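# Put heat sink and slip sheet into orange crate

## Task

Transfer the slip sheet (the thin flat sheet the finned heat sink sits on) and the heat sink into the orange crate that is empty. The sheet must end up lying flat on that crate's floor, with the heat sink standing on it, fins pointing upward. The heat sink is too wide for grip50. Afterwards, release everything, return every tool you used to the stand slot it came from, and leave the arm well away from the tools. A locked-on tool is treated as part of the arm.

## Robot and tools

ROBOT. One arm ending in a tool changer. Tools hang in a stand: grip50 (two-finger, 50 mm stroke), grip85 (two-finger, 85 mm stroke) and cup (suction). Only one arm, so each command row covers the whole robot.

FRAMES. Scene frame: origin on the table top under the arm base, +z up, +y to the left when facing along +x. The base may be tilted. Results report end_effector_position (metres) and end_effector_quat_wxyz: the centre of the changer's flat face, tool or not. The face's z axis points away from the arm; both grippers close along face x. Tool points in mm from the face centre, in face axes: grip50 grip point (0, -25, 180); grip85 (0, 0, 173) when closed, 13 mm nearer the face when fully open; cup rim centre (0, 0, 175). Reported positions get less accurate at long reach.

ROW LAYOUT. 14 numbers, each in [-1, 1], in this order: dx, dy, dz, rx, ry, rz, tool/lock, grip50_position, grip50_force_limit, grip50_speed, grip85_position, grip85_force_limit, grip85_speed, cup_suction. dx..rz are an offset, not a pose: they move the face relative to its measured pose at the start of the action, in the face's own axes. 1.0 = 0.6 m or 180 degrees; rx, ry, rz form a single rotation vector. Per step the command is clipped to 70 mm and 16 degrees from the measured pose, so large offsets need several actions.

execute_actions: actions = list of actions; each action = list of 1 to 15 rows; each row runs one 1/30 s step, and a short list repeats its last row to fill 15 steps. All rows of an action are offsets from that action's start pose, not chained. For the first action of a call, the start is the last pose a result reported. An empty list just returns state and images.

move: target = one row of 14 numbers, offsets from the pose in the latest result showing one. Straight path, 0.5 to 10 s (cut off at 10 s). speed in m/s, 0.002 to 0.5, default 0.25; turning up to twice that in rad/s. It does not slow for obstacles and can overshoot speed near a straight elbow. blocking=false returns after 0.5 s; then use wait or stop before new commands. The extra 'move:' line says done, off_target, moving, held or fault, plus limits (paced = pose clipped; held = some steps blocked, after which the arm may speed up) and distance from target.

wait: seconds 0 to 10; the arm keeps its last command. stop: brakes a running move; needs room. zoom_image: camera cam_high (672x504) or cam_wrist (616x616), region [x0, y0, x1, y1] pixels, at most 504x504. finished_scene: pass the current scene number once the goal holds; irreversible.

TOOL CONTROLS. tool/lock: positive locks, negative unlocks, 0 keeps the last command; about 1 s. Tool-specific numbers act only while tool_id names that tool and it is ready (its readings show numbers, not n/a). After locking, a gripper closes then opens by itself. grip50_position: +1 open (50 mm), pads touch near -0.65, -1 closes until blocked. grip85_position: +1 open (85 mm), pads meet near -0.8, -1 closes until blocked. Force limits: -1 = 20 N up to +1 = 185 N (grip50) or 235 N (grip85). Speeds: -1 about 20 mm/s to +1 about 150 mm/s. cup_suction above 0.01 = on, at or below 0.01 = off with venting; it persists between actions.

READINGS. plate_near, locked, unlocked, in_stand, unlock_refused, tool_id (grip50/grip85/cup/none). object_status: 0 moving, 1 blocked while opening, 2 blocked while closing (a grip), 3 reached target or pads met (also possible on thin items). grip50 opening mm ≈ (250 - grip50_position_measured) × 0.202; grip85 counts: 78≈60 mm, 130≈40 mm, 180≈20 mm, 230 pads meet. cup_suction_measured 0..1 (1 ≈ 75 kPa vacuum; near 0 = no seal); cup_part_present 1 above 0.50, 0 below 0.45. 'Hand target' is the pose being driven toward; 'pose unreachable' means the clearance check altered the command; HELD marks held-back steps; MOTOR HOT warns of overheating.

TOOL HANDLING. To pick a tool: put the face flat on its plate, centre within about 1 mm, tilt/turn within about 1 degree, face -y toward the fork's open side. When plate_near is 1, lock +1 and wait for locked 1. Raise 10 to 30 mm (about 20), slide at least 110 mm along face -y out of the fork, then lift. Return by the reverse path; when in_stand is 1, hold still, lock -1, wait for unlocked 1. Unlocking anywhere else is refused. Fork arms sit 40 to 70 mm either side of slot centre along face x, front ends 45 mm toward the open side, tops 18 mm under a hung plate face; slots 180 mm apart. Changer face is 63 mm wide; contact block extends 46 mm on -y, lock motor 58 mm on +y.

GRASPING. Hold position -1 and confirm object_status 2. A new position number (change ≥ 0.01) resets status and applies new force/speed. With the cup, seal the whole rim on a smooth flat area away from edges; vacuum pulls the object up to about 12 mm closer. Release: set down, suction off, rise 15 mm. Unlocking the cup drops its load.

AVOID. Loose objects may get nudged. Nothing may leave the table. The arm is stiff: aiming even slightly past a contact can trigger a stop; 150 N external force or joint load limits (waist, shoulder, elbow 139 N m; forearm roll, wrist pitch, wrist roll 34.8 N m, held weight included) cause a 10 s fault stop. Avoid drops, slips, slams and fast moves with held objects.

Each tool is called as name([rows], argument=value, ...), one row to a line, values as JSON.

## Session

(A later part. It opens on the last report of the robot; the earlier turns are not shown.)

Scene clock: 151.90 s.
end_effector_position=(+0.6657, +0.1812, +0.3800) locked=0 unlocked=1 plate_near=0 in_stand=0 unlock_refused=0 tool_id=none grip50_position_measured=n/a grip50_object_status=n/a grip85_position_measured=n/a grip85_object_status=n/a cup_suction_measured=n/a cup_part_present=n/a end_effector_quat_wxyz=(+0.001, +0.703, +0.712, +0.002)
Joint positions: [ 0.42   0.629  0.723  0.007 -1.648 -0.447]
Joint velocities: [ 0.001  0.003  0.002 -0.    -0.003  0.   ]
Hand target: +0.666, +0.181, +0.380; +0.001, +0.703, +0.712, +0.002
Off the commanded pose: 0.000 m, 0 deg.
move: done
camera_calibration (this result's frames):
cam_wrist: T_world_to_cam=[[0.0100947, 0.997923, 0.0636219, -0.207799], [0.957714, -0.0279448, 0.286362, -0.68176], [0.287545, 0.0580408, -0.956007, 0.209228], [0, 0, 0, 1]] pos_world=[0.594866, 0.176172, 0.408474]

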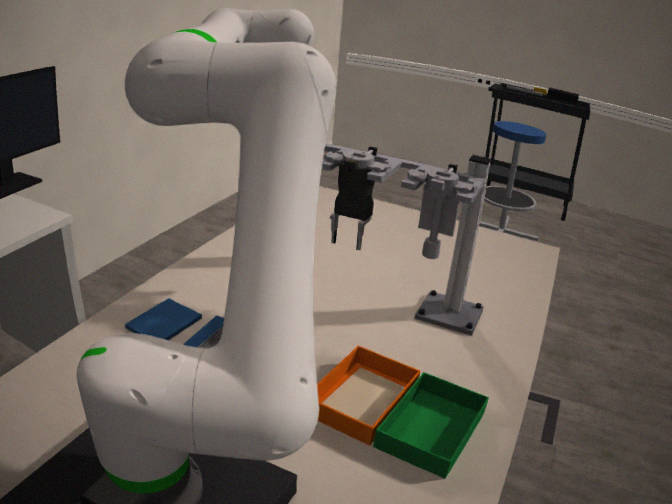

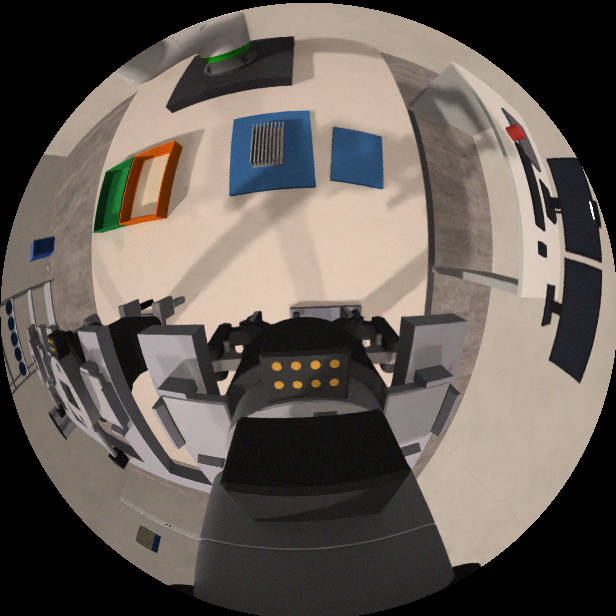

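move(target=[0,0.0003,0.0308,0,0,0,0,0,0,0,1,0,0,0], speed=0.02)

execute_actions([
  [[0,0,0,0,0,0,1,0,0,0,1,0,0,0]],
  [[0,0,0,0,0,0,1,0,0,0,1,0,0,0]],
  [[0,0,0,0,0,0,1,0,0,0,1,0,0,0]],
])

move(target=[0,0,-0.033,0,0,0,0,0,0,0,1,0,0,0], speed=0.05)

move(target=[0,-0.3,0,0,0,0,0,0,0,0,1,0,0,0], speed=0.2)

move(target=[-0.0872,-0.2035,0.2,0,0,0,0,0,0,0,1,0,0,0])

Scene clock: 158.27 s.
end_effector_position=(+0.6659, +0.1812, +0.3616) locked=0 unlocked=1 plate_near=1 in_stand=1 unlock_refused=0 tool_id=none grip50_position_measured=n/a grip50_object_status=n/a grip85_position_measured=n/a grip85_object_status=n/a cup_suction_measured=n/a cup_part_present=n/a end_effector_quat_wxyz=(+0.001, +0.703, +0.712, +0.002)
Joint positions: [ 0.42   0.626  0.676  0.007 -1.604 -0.447]
Joint velocities: [-0.    -0.001 -0.002 -0.     0.004  0.001]
Hand target: +0.666, +0.181, +0.361; +0.001, +0.703, +0.712, +0.002
Off the commanded pose: 0.000 m, 0 deg.
move: done
camera_calibration (this result's frames):
cam_wrist: T_world_to_cam=[[0.0102526, 0.997919, 0.06366, -0.206751], [0.957718, -0.0281056, 0.286334, -0.676698], [0.287527, 0.0580326, -0.956013, 0.191585], [0, 0, 0, 1]] pos_world=[0.595119, 0.176184, 0.390081]

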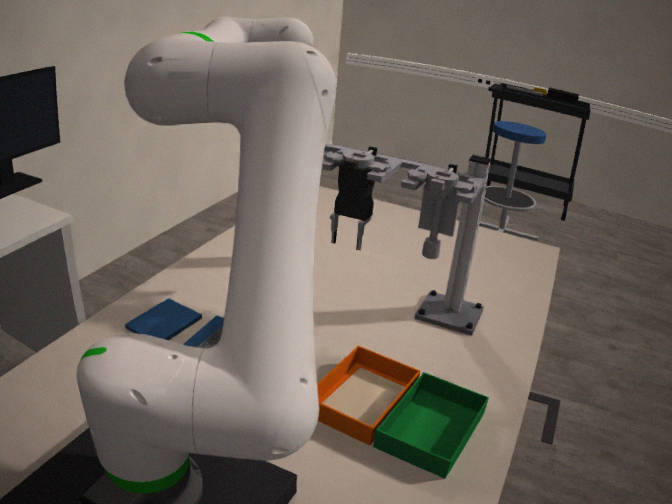

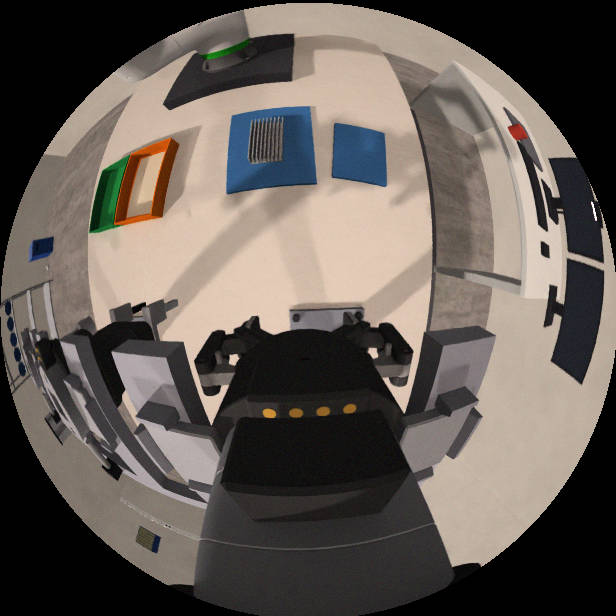

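Scene clock: 159.77 s.
end_effector_position=(+0.6659, +0.1812, +0.3615) locked=1 unlocked=0 plate_near=1 in_stand=1 unlock_refused=0 tool_id=grip85 grip50_position_measured=n/a grip50_object_status=n/a grip85_position_measured=n/a grip85_object_status=n/a cup_suction_measured=n/a cup_part_present=n/a end_effector_quat_wxyz=(+0.001, +0.703, +0.712, +0.002)
Joint positions: [ 0.42   0.626  0.676  0.007 -1.604 -0.447]
Joint velocities: [ 0.001 -0.001  0.    -0.    -0.     0.001]
Hand target: +0.666, +0.181, +0.362; +0.001, +0.703, +0.712, +0.002
Off the commanded pose: 0.000 m, 0 deg.
Step readings (end_effector_position; steps 1 to 15: 1st action; 16 to 30: 2nd action; 31 to 45: 3rd action):
0: (+0.6659, +0.1812, +0.3616)
1: (+0.6659, +0.1812, +0.3615)
2: (+0.6659, +0.1812, +0.3615)
4: (+0.6659, +0.1812, +0.3615)
8: (+0.6659, +0.1812, +0.3615)
15: (+0.6659, +0.1812, +0.3615)
16: (+0.6659, +0.1812, +0.3615)
17: (+0.6659, +0.1812, +0.3615)
19: (+0.6659, +0.1812, +0.3615)
23: (+0.6659, +0.1812, +0.3615)
30: (+0.6659, +0.1812, +0.3615)
31: (+0.6659, +0.1812, +0.3615)
32: (+0.6659, +0.1812, +0.3615)
34: (+0.6659, +0.1812, +0.3615)
38: (+0.6659, +0.1812, +0.3615)
45: end_effector_position above
camera_calibration (this result's frames):
cam_wrist: T_world_to_cam=[[0.0102568, 0.997919, 0.0636519, -0.206745], [0.957722, -0.0281063, 0.286319, -0.676683], [0.287512, 0.0580241, -0.956018, 0.19157], [0, 0, 0, 1]] pos_world=[0.595116, 0.17618, 0.390051]

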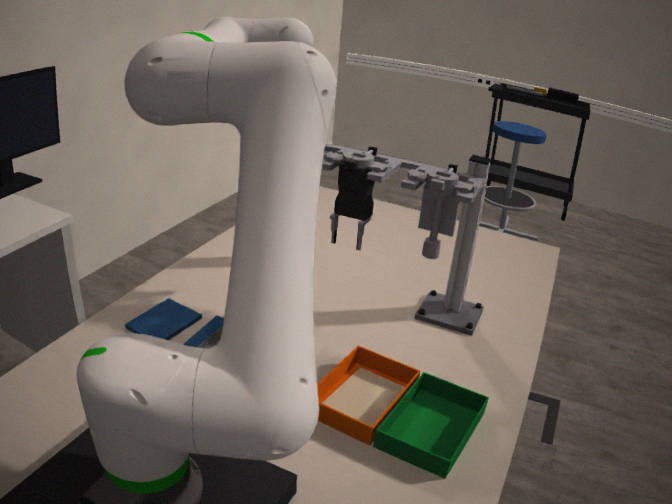

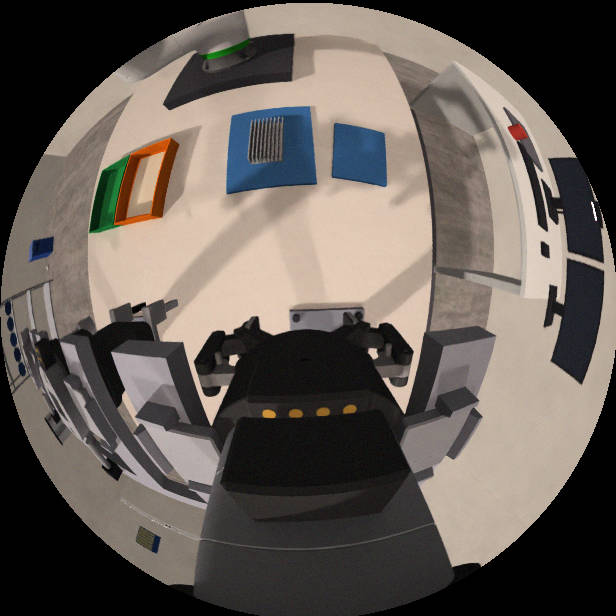

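Scene clock: 160.53 s.
end_effector_position=(+0.6659, +0.1812, +0.3812) locked=1 unlocked=0 plate_near=1 in_stand=0 unlock_refused=0 tool_id=grip85 grip50_position_measured=n/a grip50_object_status=n/a grip85_position_measured=n/a grip85_object_status=n/a cup_suction_measured=n/a cup_part_present=n/a end_effector_quat_wxyz=(+0.001, +0.703, +0.711, +0.002)
Joint positions: [ 0.42   0.63   0.728  0.007 -1.652 -0.447]
Joint velocities: [ 0.     0.002  0.004  0.    -0.005  0.001]
Hand target: +0.666, +0.181, +0.381; +0.001, +0.703, +0.712, +0.002
Off the commanded pose: 0.000 m, 0 deg.
move: done
camera_calibration (this result's frames):
cam_wrist: T_world_to_cam=[[0.0103554, 0.997922, 0.0635908, -0.208038], [0.957708, -0.0281857, 0.286357, -0.682234], [0.287554, 0.0579361, -0.95601, 0.210404], [0, 0, 0, 1]] pos_world=[0.595033, 0.176186, 0.40974]

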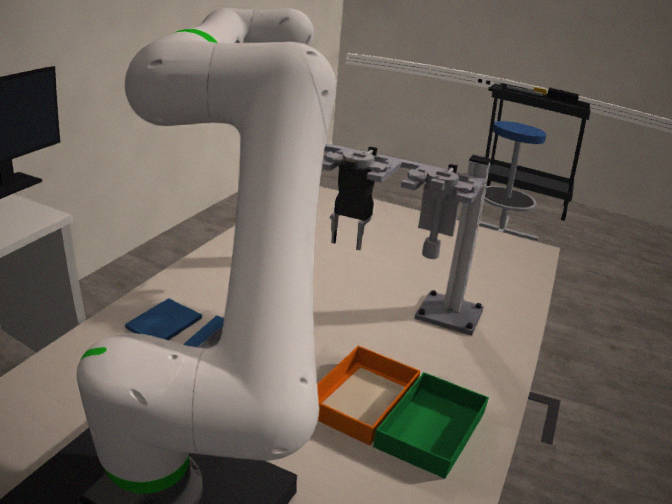

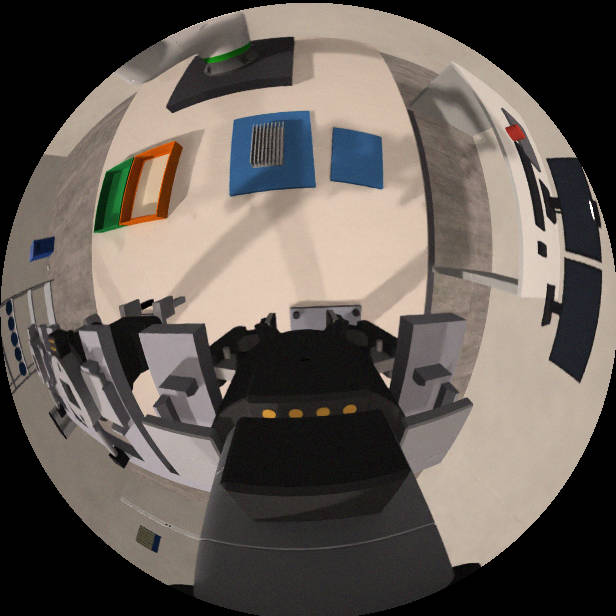

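Scene clock: 161.93 s.
end_effector_position=(+0.4859, +0.1788, +0.3804) locked=1 unlocked=0 plate_near=1 in_stand=0 unlock_refused=0 tool_id=grip85 grip50_position_measured=n/a grip50_object_status=n/a grip85_position_measured=n/a grip85_object_status=n/a cup_suction_measured=n/a cup_part_present=n/a end_effector_quat_wxyz=(+0.001, +0.703, +0.711, +0.002)
Joint positions: [ 0.575  0.158  0.076  0.009 -1.474 -0.604]
Joint velocities: [ 0.003 -0.005 -0.005  0.001  0.001 -0.003]
Hand target: +0.486, +0.179, +0.380; +0.001, +0.703, +0.711, +0.002
Off the commanded pose: 0.000 m, 0 deg.
move: done
camera_calibration (this result's frames):
cam_wrist: T_world_to_cam=[[0.010544, 0.997923, 0.0635511, -0.203886], [0.957779, -0.0283401, 0.286107, -0.50963], [0.287313, 0.0578512, -0.956088, 0.26162], [0, 0, 0, 1]] pos_world=[0.415096, 0.173884, 0.408897]

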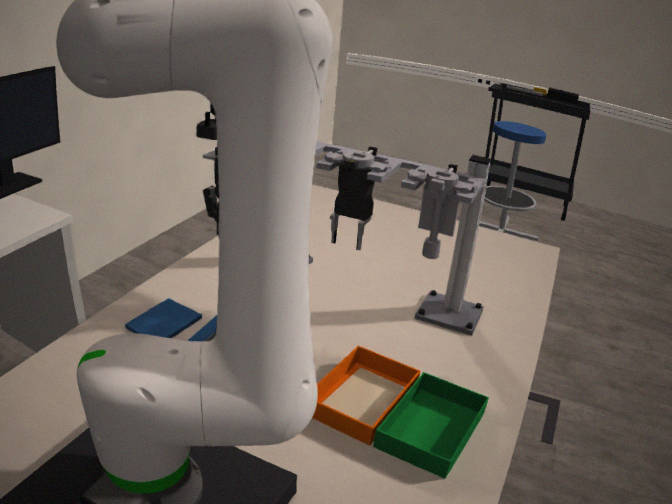

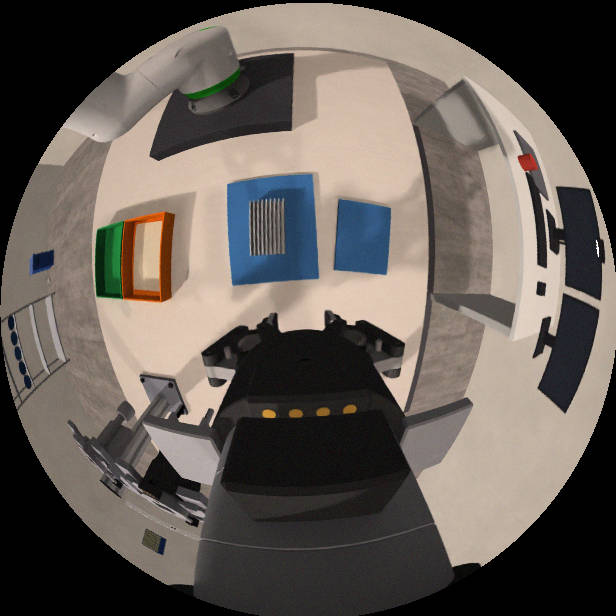

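Scene clock: 163.17 s.
end_effector_position=(+0.3651, +0.1249, +0.2599) locked=1 unlocked=0 plate_near=1 in_stand=0 unlock_refused=0 tool_id=grip85 grip50_position_measured=n/a grip50_object_status=n/a grip85_position_measured=3 grip85_object_status=3 cup_suction_measured=n/a cup_part_present=n/a end_effector_quat_wxyz=(+0.001, +0.703, +0.711, +0.002)
Joint positions: [ 0.644 -0.105 -0.487  0.011 -1.175 -0.677]
Joint velocities: [ 0.004 -0.005 -0.005  0.001  0.003 -0.003]
Hand target: +0.365, +0.125, +0.260; +0.001, +0.703, +0.711, +0.002
Off the commanded pose: 0.000 m, 0 deg.
move: done
camera_calibration (this result's frames):
cam_wrist: T_world_to_cam=[[0.0108201, 0.997923, 0.0635002, -0.141222], [0.957813, -0.0285819, 0.285966, -0.3609], [0.287187, 0.0577272, -0.956133, 0.184358], [0, 0, 0, 1]] pos_world=[0.294258, 0.119971, 0.288444]

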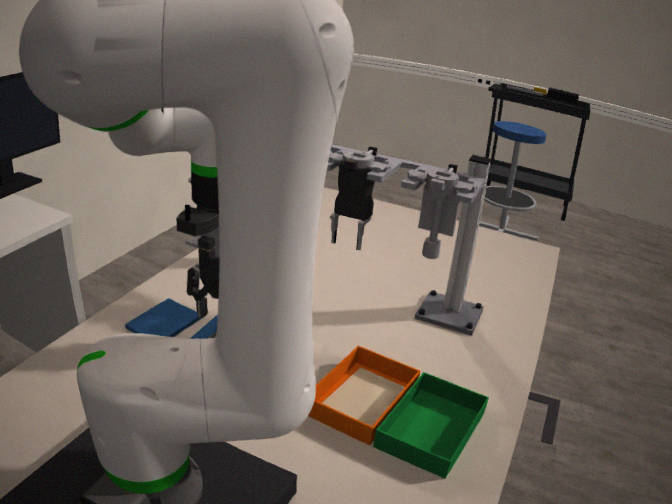

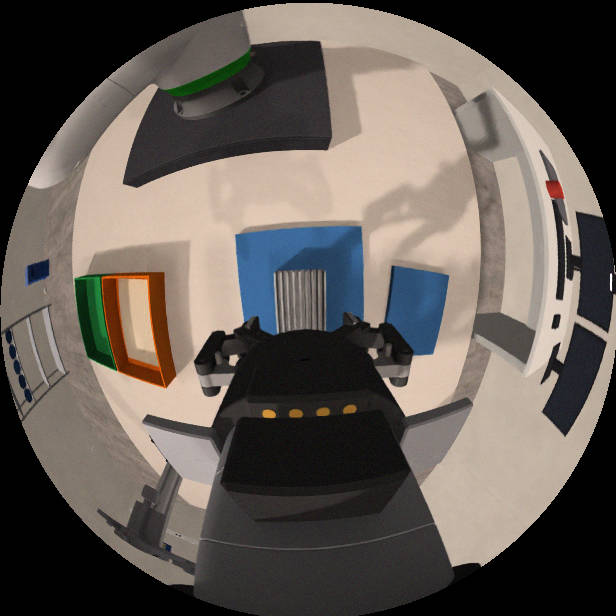

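move(target=[0,0,0.0924,0,0,0,0,0,0,0,1,0,0,0], speed=0.08)

move(target=[0,0,0,0,0,0,0,0,0,0,-1,-0.4,-0.6,0])

move(target=[0,0,-0.11,0,0,0,0,0,0,0,-1,-0.4,-0.6,0], speed=0.1)

move(target=[-0.485,0.033,0.01,0,0,0.533,0,0,0,0,-1,-0.4,-0.6,0], speed=0.35)

Scene clock: 168.90 s.
end_effector_position=(+0.3653, +0.1249, +0.2046) locked=1 unlocked=0 plate_near=1 in_stand=0 unlock_refused=0 tool_id=grip85 grip50_position_measured=n/a grip50_object_status=n/a grip85_position_measured=3 grip85_object_status=3 cup_suction_measured=n/a cup_part_present=n/a end_effector_quat_wxyz=(+0.001, +0.703, +0.711, +0.002)
Joint positions: [ 0.642 -0.035 -0.565  0.012 -1.026 -0.677]
Joint velocities: [-0.     0.003 -0.002  0.     0.003 -0.001]
Hand target: +0.365, +0.125, +0.204; +0.001, +0.703, +0.711, +0.002
Off the commanded pose: 0.000 m, 0 deg.
move: done
camera_calibration (this result's frames):
cam_wrist: T_world_to_cam=[[0.0109467, 0.997924, 0.0634594, -0.137704], [0.957796, -0.0286945, 0.286014, -0.345289], [0.287241, 0.0576503, -0.956122, 0.131378], [0, 0, 0, 1]] pos_world=[0.294487, 0.119936, 0.23311]

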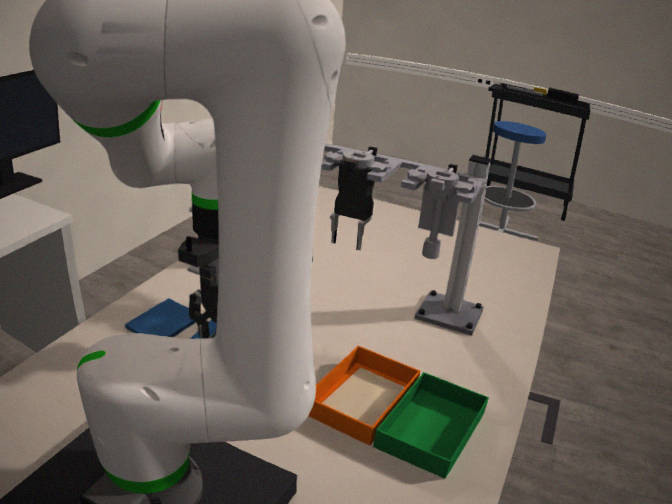

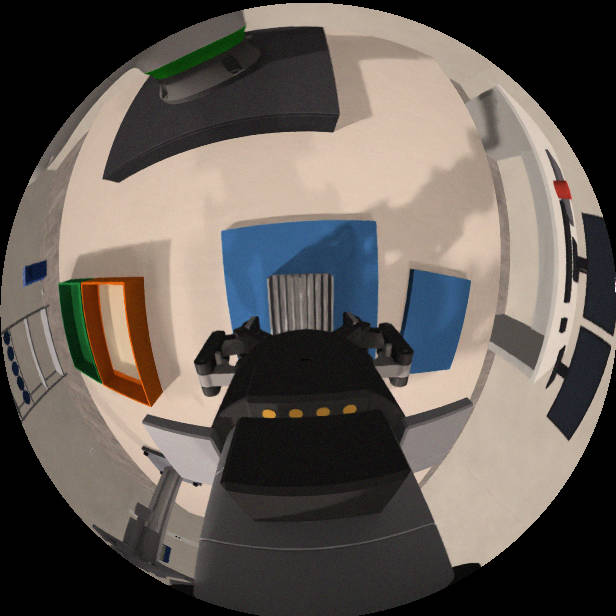

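Scene clock: 169.83 s.
end_effector_position=(+0.3653, +0.1248, +0.2046) locked=1 unlocked=0 plate_near=1 in_stand=0 unlock_refused=0 tool_id=grip85 grip50_position_measured=n/a grip50_object_status=n/a grip85_position_measured=80 grip85_object_status=2 cup_suction_measured=n/a cup_part_present=n/a end_effector_quat_wxyz=(+0.001, +0.703, +0.711, +0.002)
Joint positions: [ 0.642 -0.035 -0.565  0.012 -1.026 -0.677]
Joint velocities: [-0.001 -0.     0.001  0.     0.001  0.002]
Hand target: +0.365, +0.125, +0.205; +0.001, +0.703, +0.711, +0.002
Off the commanded pose: 0.000 m, 0 deg.
move: done
camera_calibration (this result's frames):
cam_wrist: T_world_to_cam=[[0.0109511, 0.997932, 0.0633375, -0.137653], [0.957816, -0.0286598, 0.285951, -0.345272], [0.287175, 0.0575342, -0.956149, 0.131427], [0, 0, 0, 1]] pos_world=[0.294472, 0.119911, 0.233113]

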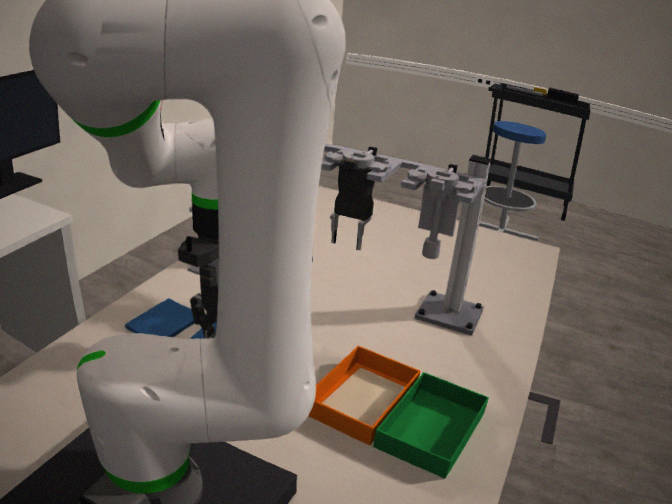

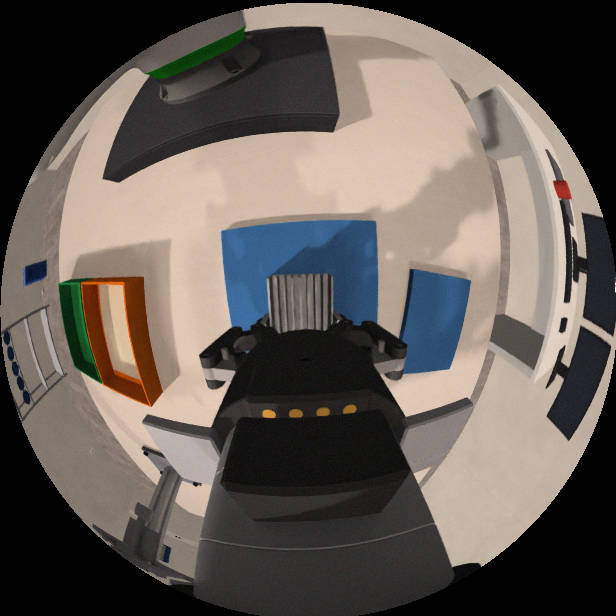

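Scene clock: 170.87 s.
end_effector_position=(+0.3650, +0.1249, +0.2704) locked=1 unlocked=0 plate_near=1 in_stand=0 unlock_refused=0 tool_id=grip85 grip50_position_measured=n/a grip50_object_status=n/a grip85_position_measured=80 grip85_object_status=2 cup_suction_measured=n/a cup_part_present=n/a end_effector_quat_wxyz=(+0.001, +0.703, +0.711, +0.002)
Joint positions: [ 0.644 -0.116 -0.47   0.011 -1.202 -0.677]
Joint velocities: [ 0.    -0.002  0.001 -0.    -0.004  0.   ]
Hand target: +0.365, +0.125, +0.271; +0.001, +0.703, +0.711, +0.002
Off the commanded pose: 0.000 m, 0 deg.
move: done
camera_calibration (this result's frames):
cam_wrist: T_world_to_cam=[[0.010806, 0.997931, 0.063385, -0.141836], [0.957835, -0.0285311, 0.285898, -0.363849], [0.287115, 0.0576229, -0.956161, 0.194499], [0, 0, 0, 1]] pos_world=[0.294197, 0.119954, 0.298987]

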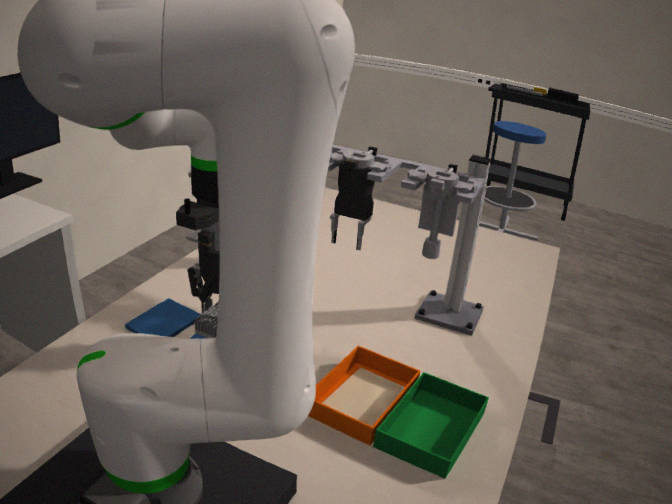

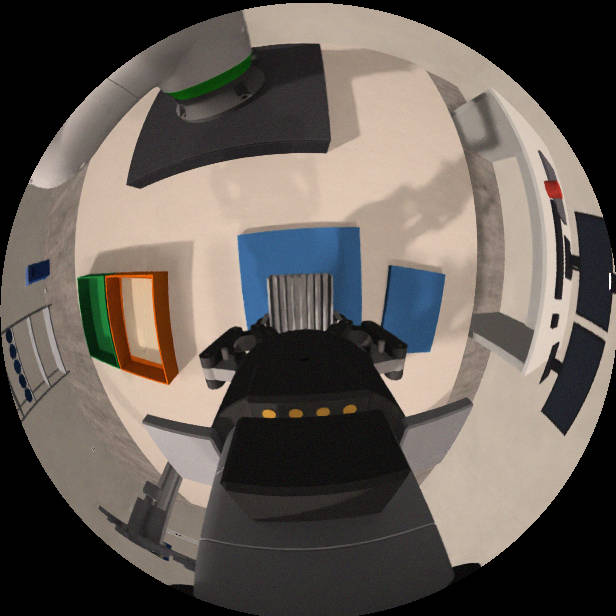

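Scene clock: 173.73 s.
end_effector_position=(+0.3887, -0.1657, +0.2646) locked=1 unlocked=0 plate_near=1 in_stand=0 unlock_refused=0 tool_id=grip85 grip50_position_measured=n/a grip50_object_status=n/a grip85_position_measured=80 grip85_object_status=2 cup_suction_measured=n/a cup_part_present=n/a end_effector_quat_wxyz=(-0.000, +0.999, -0.046, +0.002)
Joint positions: [-0.133 -0.013 -0.383 -0.003 -1.182 -1.569]
Joint velocities: [-0.001  0.001  0.001 -0.    -0.    -0.003]
Hand target: +0.389, -0.166, +0.265; -0.000, +0.999, -0.046, +0.002
Off the commanded pose: 0.000 m, 0 deg.
move: done
camera_calibration (this result's frames):
cam_wrist: T_world_to_cam=[[0.991183, -0.113941, 0.0676227, -0.418151], [-0.128493, -0.951132, 0.280781, -0.122481], [0.0323257, -0.286994, -0.957387, 0.24115], [0, 0, 0, 1]] pos_world=[0.390931, -0.0949318, 0.293541]

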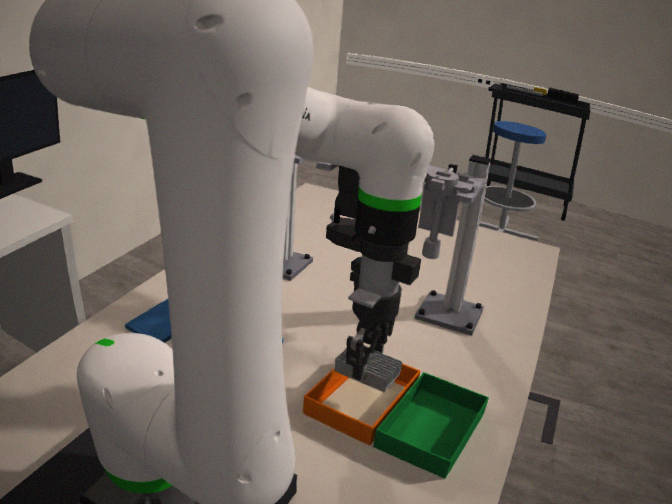

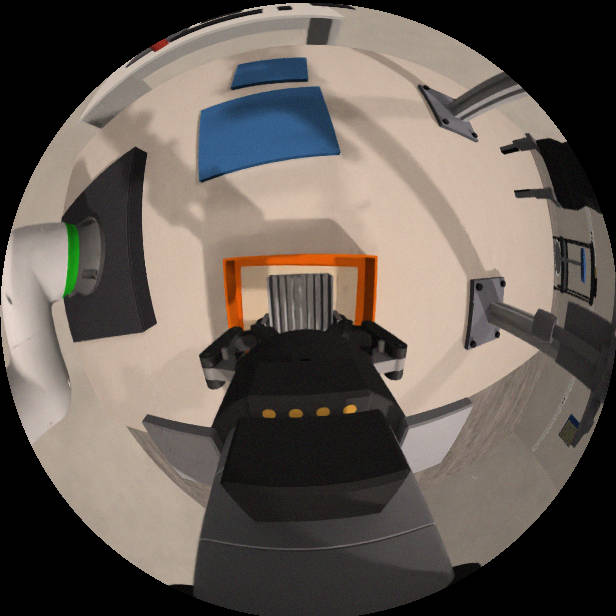

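move(target=[0,-0.005,0.092,0,0,0,0,0,0,0,-1,-0.4,-0.6,0], speed=0.05)

zoom_image(camera="cam_high", region=[290,320,450,450])

Scene clock: 178.00 s.
end_effector_position=(+0.3892, -0.1628, +0.2095) locked=1 unlocked=0 plate_near=1 in_stand=0 unlock_refused=0 tool_id=grip85 grip50_position_measured=n/a grip50_object_status=n/a grip85_position_measured=80 grip85_object_status=2 cup_suction_measured=n/a cup_part_present=n/a end_effector_quat_wxyz=(-0.000, +0.999, -0.046, +0.002)
Joint positions: [-0.125  0.05  -0.461 -0.003 -1.041 -1.576]
Joint velocities: [ 0.001  0.002 -0.001  0.     0.003  0.002]
Hand target: +0.389, -0.163, +0.209; -0.000, +0.999, -0.046, +0.002
Off the commanded pose: 0.000 m, 0 deg.
move: done
camera_calibration (this result's frames):
cam_wrist: T_world_to_cam=[[0.991163, -0.114115, 0.0676233, -0.414585], [-0.128659, -0.951118, 0.280753, -0.104045], [0.0322796, -0.286973, -0.957395, 0.189254], [0, 0, 0, 1]] pos_world=[0.391426, -0.0919588, 0.238438]

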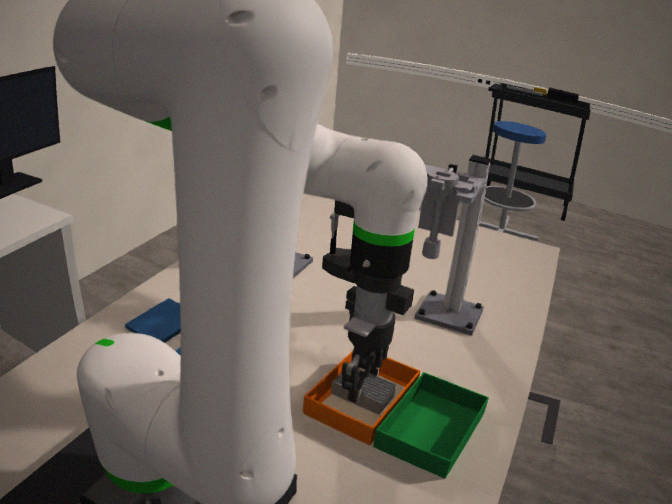

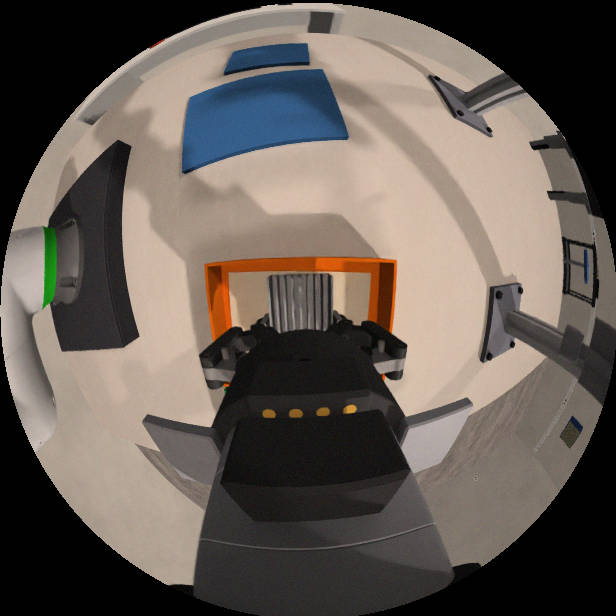

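Region (290, 320, 450, 450) of cam_high's 672x504 image, scaled by 3.150, with more detail than that image has; it fills the top 410 rows of this view, and the rest is white.

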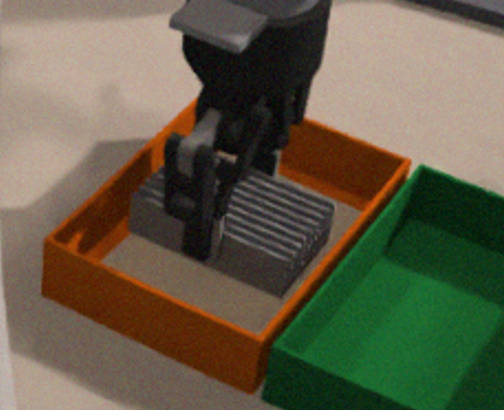

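move(target=[0,0.005,0.0145,0,0,0,0,0,0,0,-1,-0.4,-0.6,0], speed=0.012)

move(target=[0,0,0,0,0,0,0,0,0,0,0.7,-0.4,-0.6,0])

move(target=[0,0,-0.11,0,0,0,0,0,0,0,0.7,-0.4,-0.6,0], speed=0.1)

move(target=[0.1085,-0.5867,-0.19,0,0,-0.5333,0,0,0,0,1,0,0,0], speed=0.35)

Scene clock: 187.80 s.
end_effector_position=(+0.3889, -0.1657, +0.2009) locked=1 unlocked=0 plate_near=1 in_stand=0 unlock_refused=0 tool_id=grip85 grip50_position_measured=n/a grip50_object_status=n/a grip85_position_measured=80 grip85_object_status=2 cup_suction_measured=n/a cup_part_present=n/a end_effector_quat_wxyz=(-0.000, +0.999, -0.046, +0.002)
Joint positions: [-0.133  0.065 -0.469 -0.003 -1.019 -1.569]
Joint velocities: [-0.     0.002 -0.001 -0.     0.003  0.001]
Hand target: +0.389, -0.166, +0.201; -0.000, +0.999, -0.046, +0.002
Off the commanded pose: 0.000 m, 0 deg.
move: done
camera_calibration (this result's frames):
cam_wrist: T_world_to_cam=[[0.991161, -0.114131, 0.0676307, -0.414112], [-0.128677, -0.95111, 0.280769, -0.104471], [0.0322799, -0.28699, -0.95739, 0.180154], [0, 0, 0, 1]] pos_world=[0.391194, -0.0949237, 0.229817]

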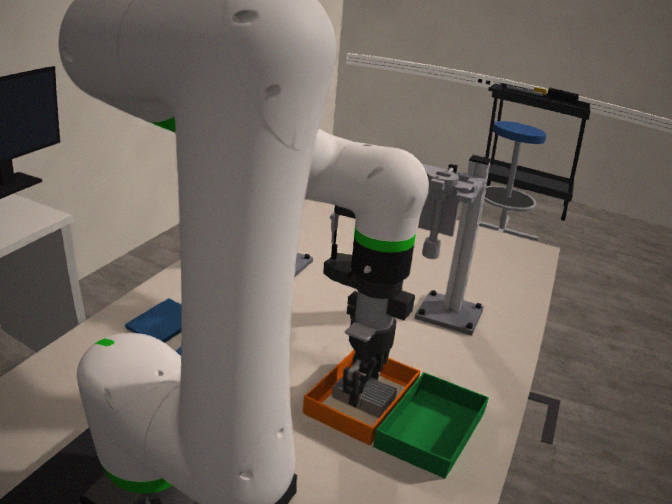

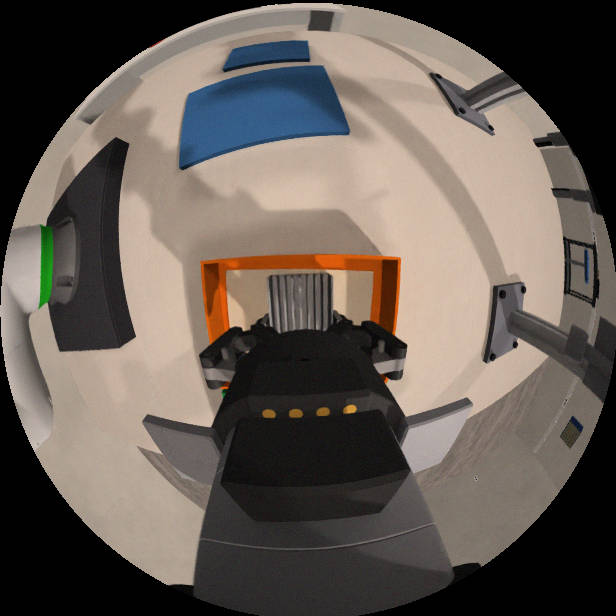

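Scene clock: 188.47 s.
end_effector_position=(+0.3889, -0.1657, +0.2009) locked=1 unlocked=0 plate_near=1 in_stand=0 unlock_refused=0 tool_id=grip85 grip50_position_measured=n/a grip50_object_status=n/a grip85_position_measured=41 grip85_object_status=0 cup_suction_measured=n/a cup_part_present=n/a end_effector_quat_wxyz=(-0.000, +0.999, -0.046, +0.002)
Joint positions: [-0.133  0.065 -0.469 -0.003 -1.019 -1.569]
Joint velocities: [ 0.     0.001  0.001 -0.    -0.     0.   ]
Hand target: +0.389, -0.166, +0.201; -0.000, +0.999, -0.046, +0.002
Off the commanded pose: 0.000 m, 0 deg.
move: done
camera_calibration (this result's frames):
cam_wrist: T_world_to_cam=[[0.991161, -0.114133, 0.0676287, -0.41411], [-0.128679, -0.951111, 0.280766, -0.104469], [0.0322776, -0.286986, -0.957391, 0.180133], [0, 0, 0, 1]] pos_world=[0.391193, -0.09493, 0.229795]

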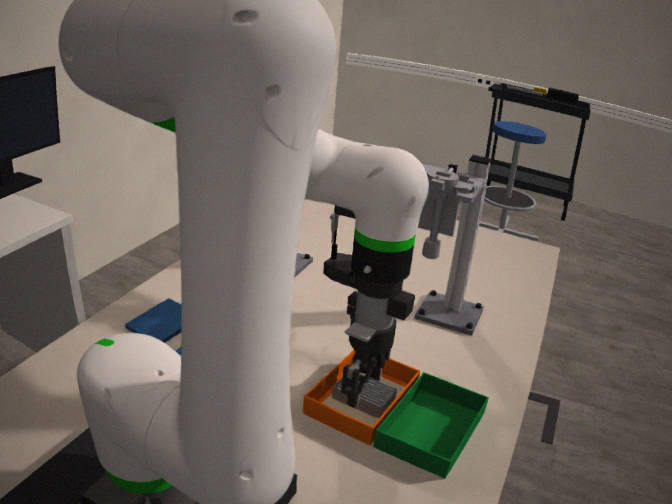

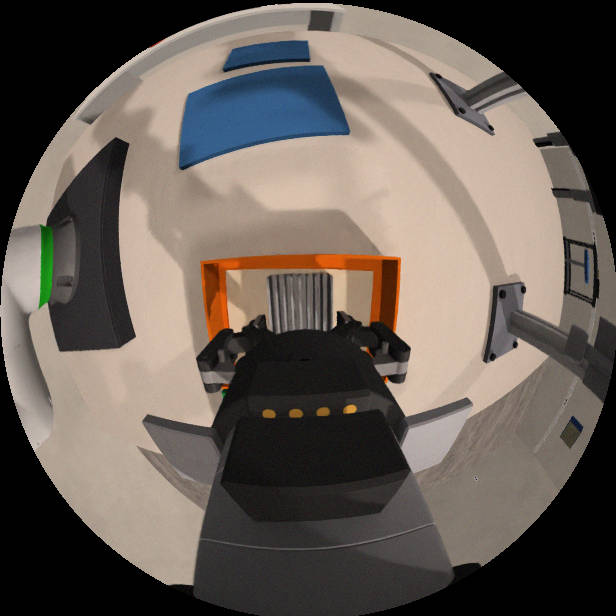

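Scene clock: 189.50 s.
end_effector_position=(+0.3886, -0.1657, +0.2668) locked=1 unlocked=0 plate_near=1 in_stand=0 unlock_refused=0 tool_id=grip85 grip50_position_measured=n/a grip50_object_status=n/a grip85_position_measured=41 grip85_object_status=3 cup_suction_measured=n/a cup_part_present=n/a end_effector_quat_wxyz=(-0.000, +0.999, -0.046, +0.002)
Joint positions: [-0.133 -0.015 -0.38  -0.003 -1.187 -1.569]
Joint velocities: [ 0.    -0.002  0.003 -0.001 -0.003 -0.001]
Hand target: +0.389, -0.166, +0.267; -0.000, +0.999, -0.046, +0.002
Off the commanded pose: 0.000 m, 0 deg.
move: done
camera_calibration (this result's frames):
cam_wrist: T_world_to_cam=[[0.991185, -0.11393, 0.0676164, -0.418267], [-0.128479, -0.951144, 0.280745, -0.123075], [0.0323277, -0.286958, -0.957398, 0.2432], [0, 0, 0, 1]] pos_world=[0.390906, -0.0949271, 0.295674]

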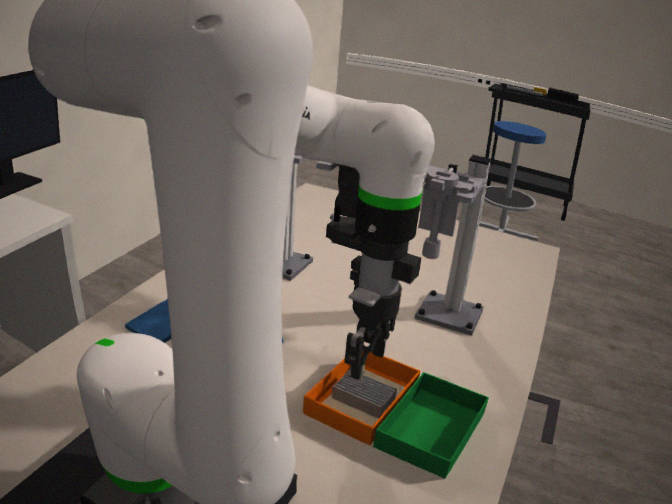

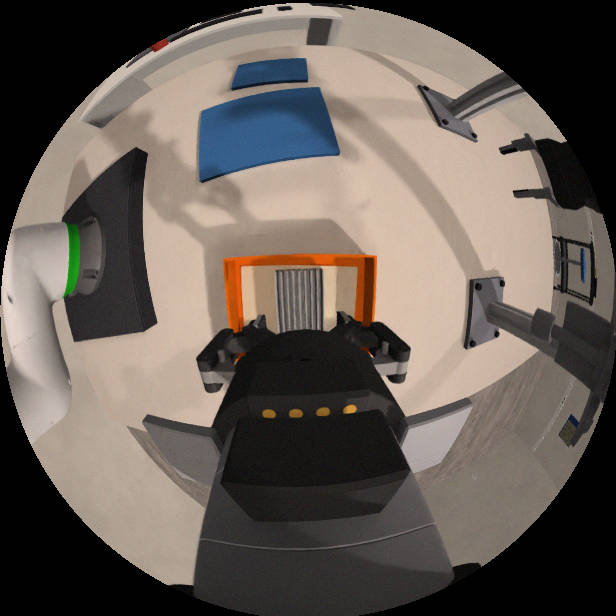

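Scene clock: 192.40 s.
end_effector_position=(+0.4847, +0.1789, +0.3811) locked=1 unlocked=0 plate_near=1 in_stand=0 unlock_refused=0 tool_id=grip85 grip50_position_measured=n/a grip50_object_status=n/a grip85_position_measured=3 grip85_object_status=3 cup_suction_measured=n/a cup_part_present=n/a end_effector_quat_wxyz=(+0.001, +0.702, +0.712, +0.002)
Joint positions: [ 0.577  0.155  0.074  0.009 -1.475 -0.605]
Joint velocities: [ 0.002  0.003  0.004 -0.    -0.002  0.005]
Hand target: +0.485, +0.179, +0.381; +0.001, +0.702, +0.712, +0.002
Off the commanded pose: 0.001 m, 0 deg.
move: done
camera_calibration (this result's frames):
cam_wrist: T_world_to_cam=[[0.0096123, 0.997933, 0.0635344, -0.203557], [0.957813, -0.0274394, 0.28608, -0.508801], [0.287232, 0.0581042, -0.956097, 0.262641], [0, 0, 0, 1]] pos_world=[0.413854, 0.173915, 0.409601]

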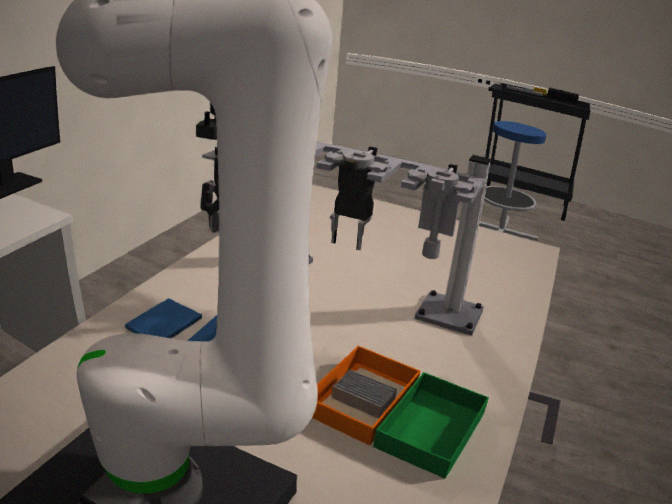

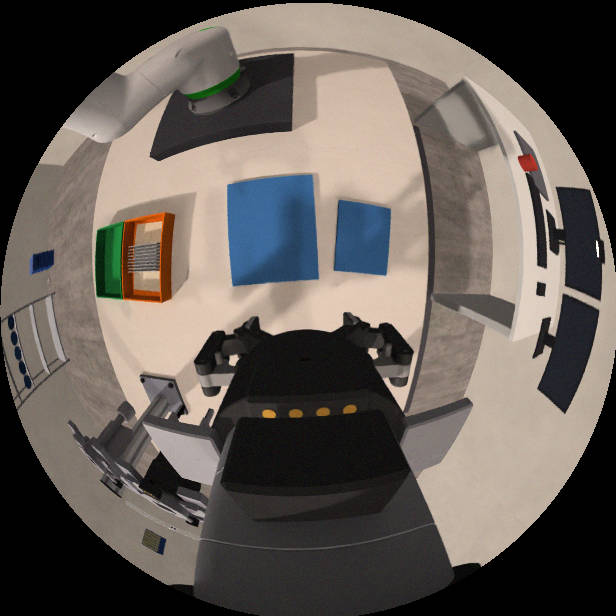

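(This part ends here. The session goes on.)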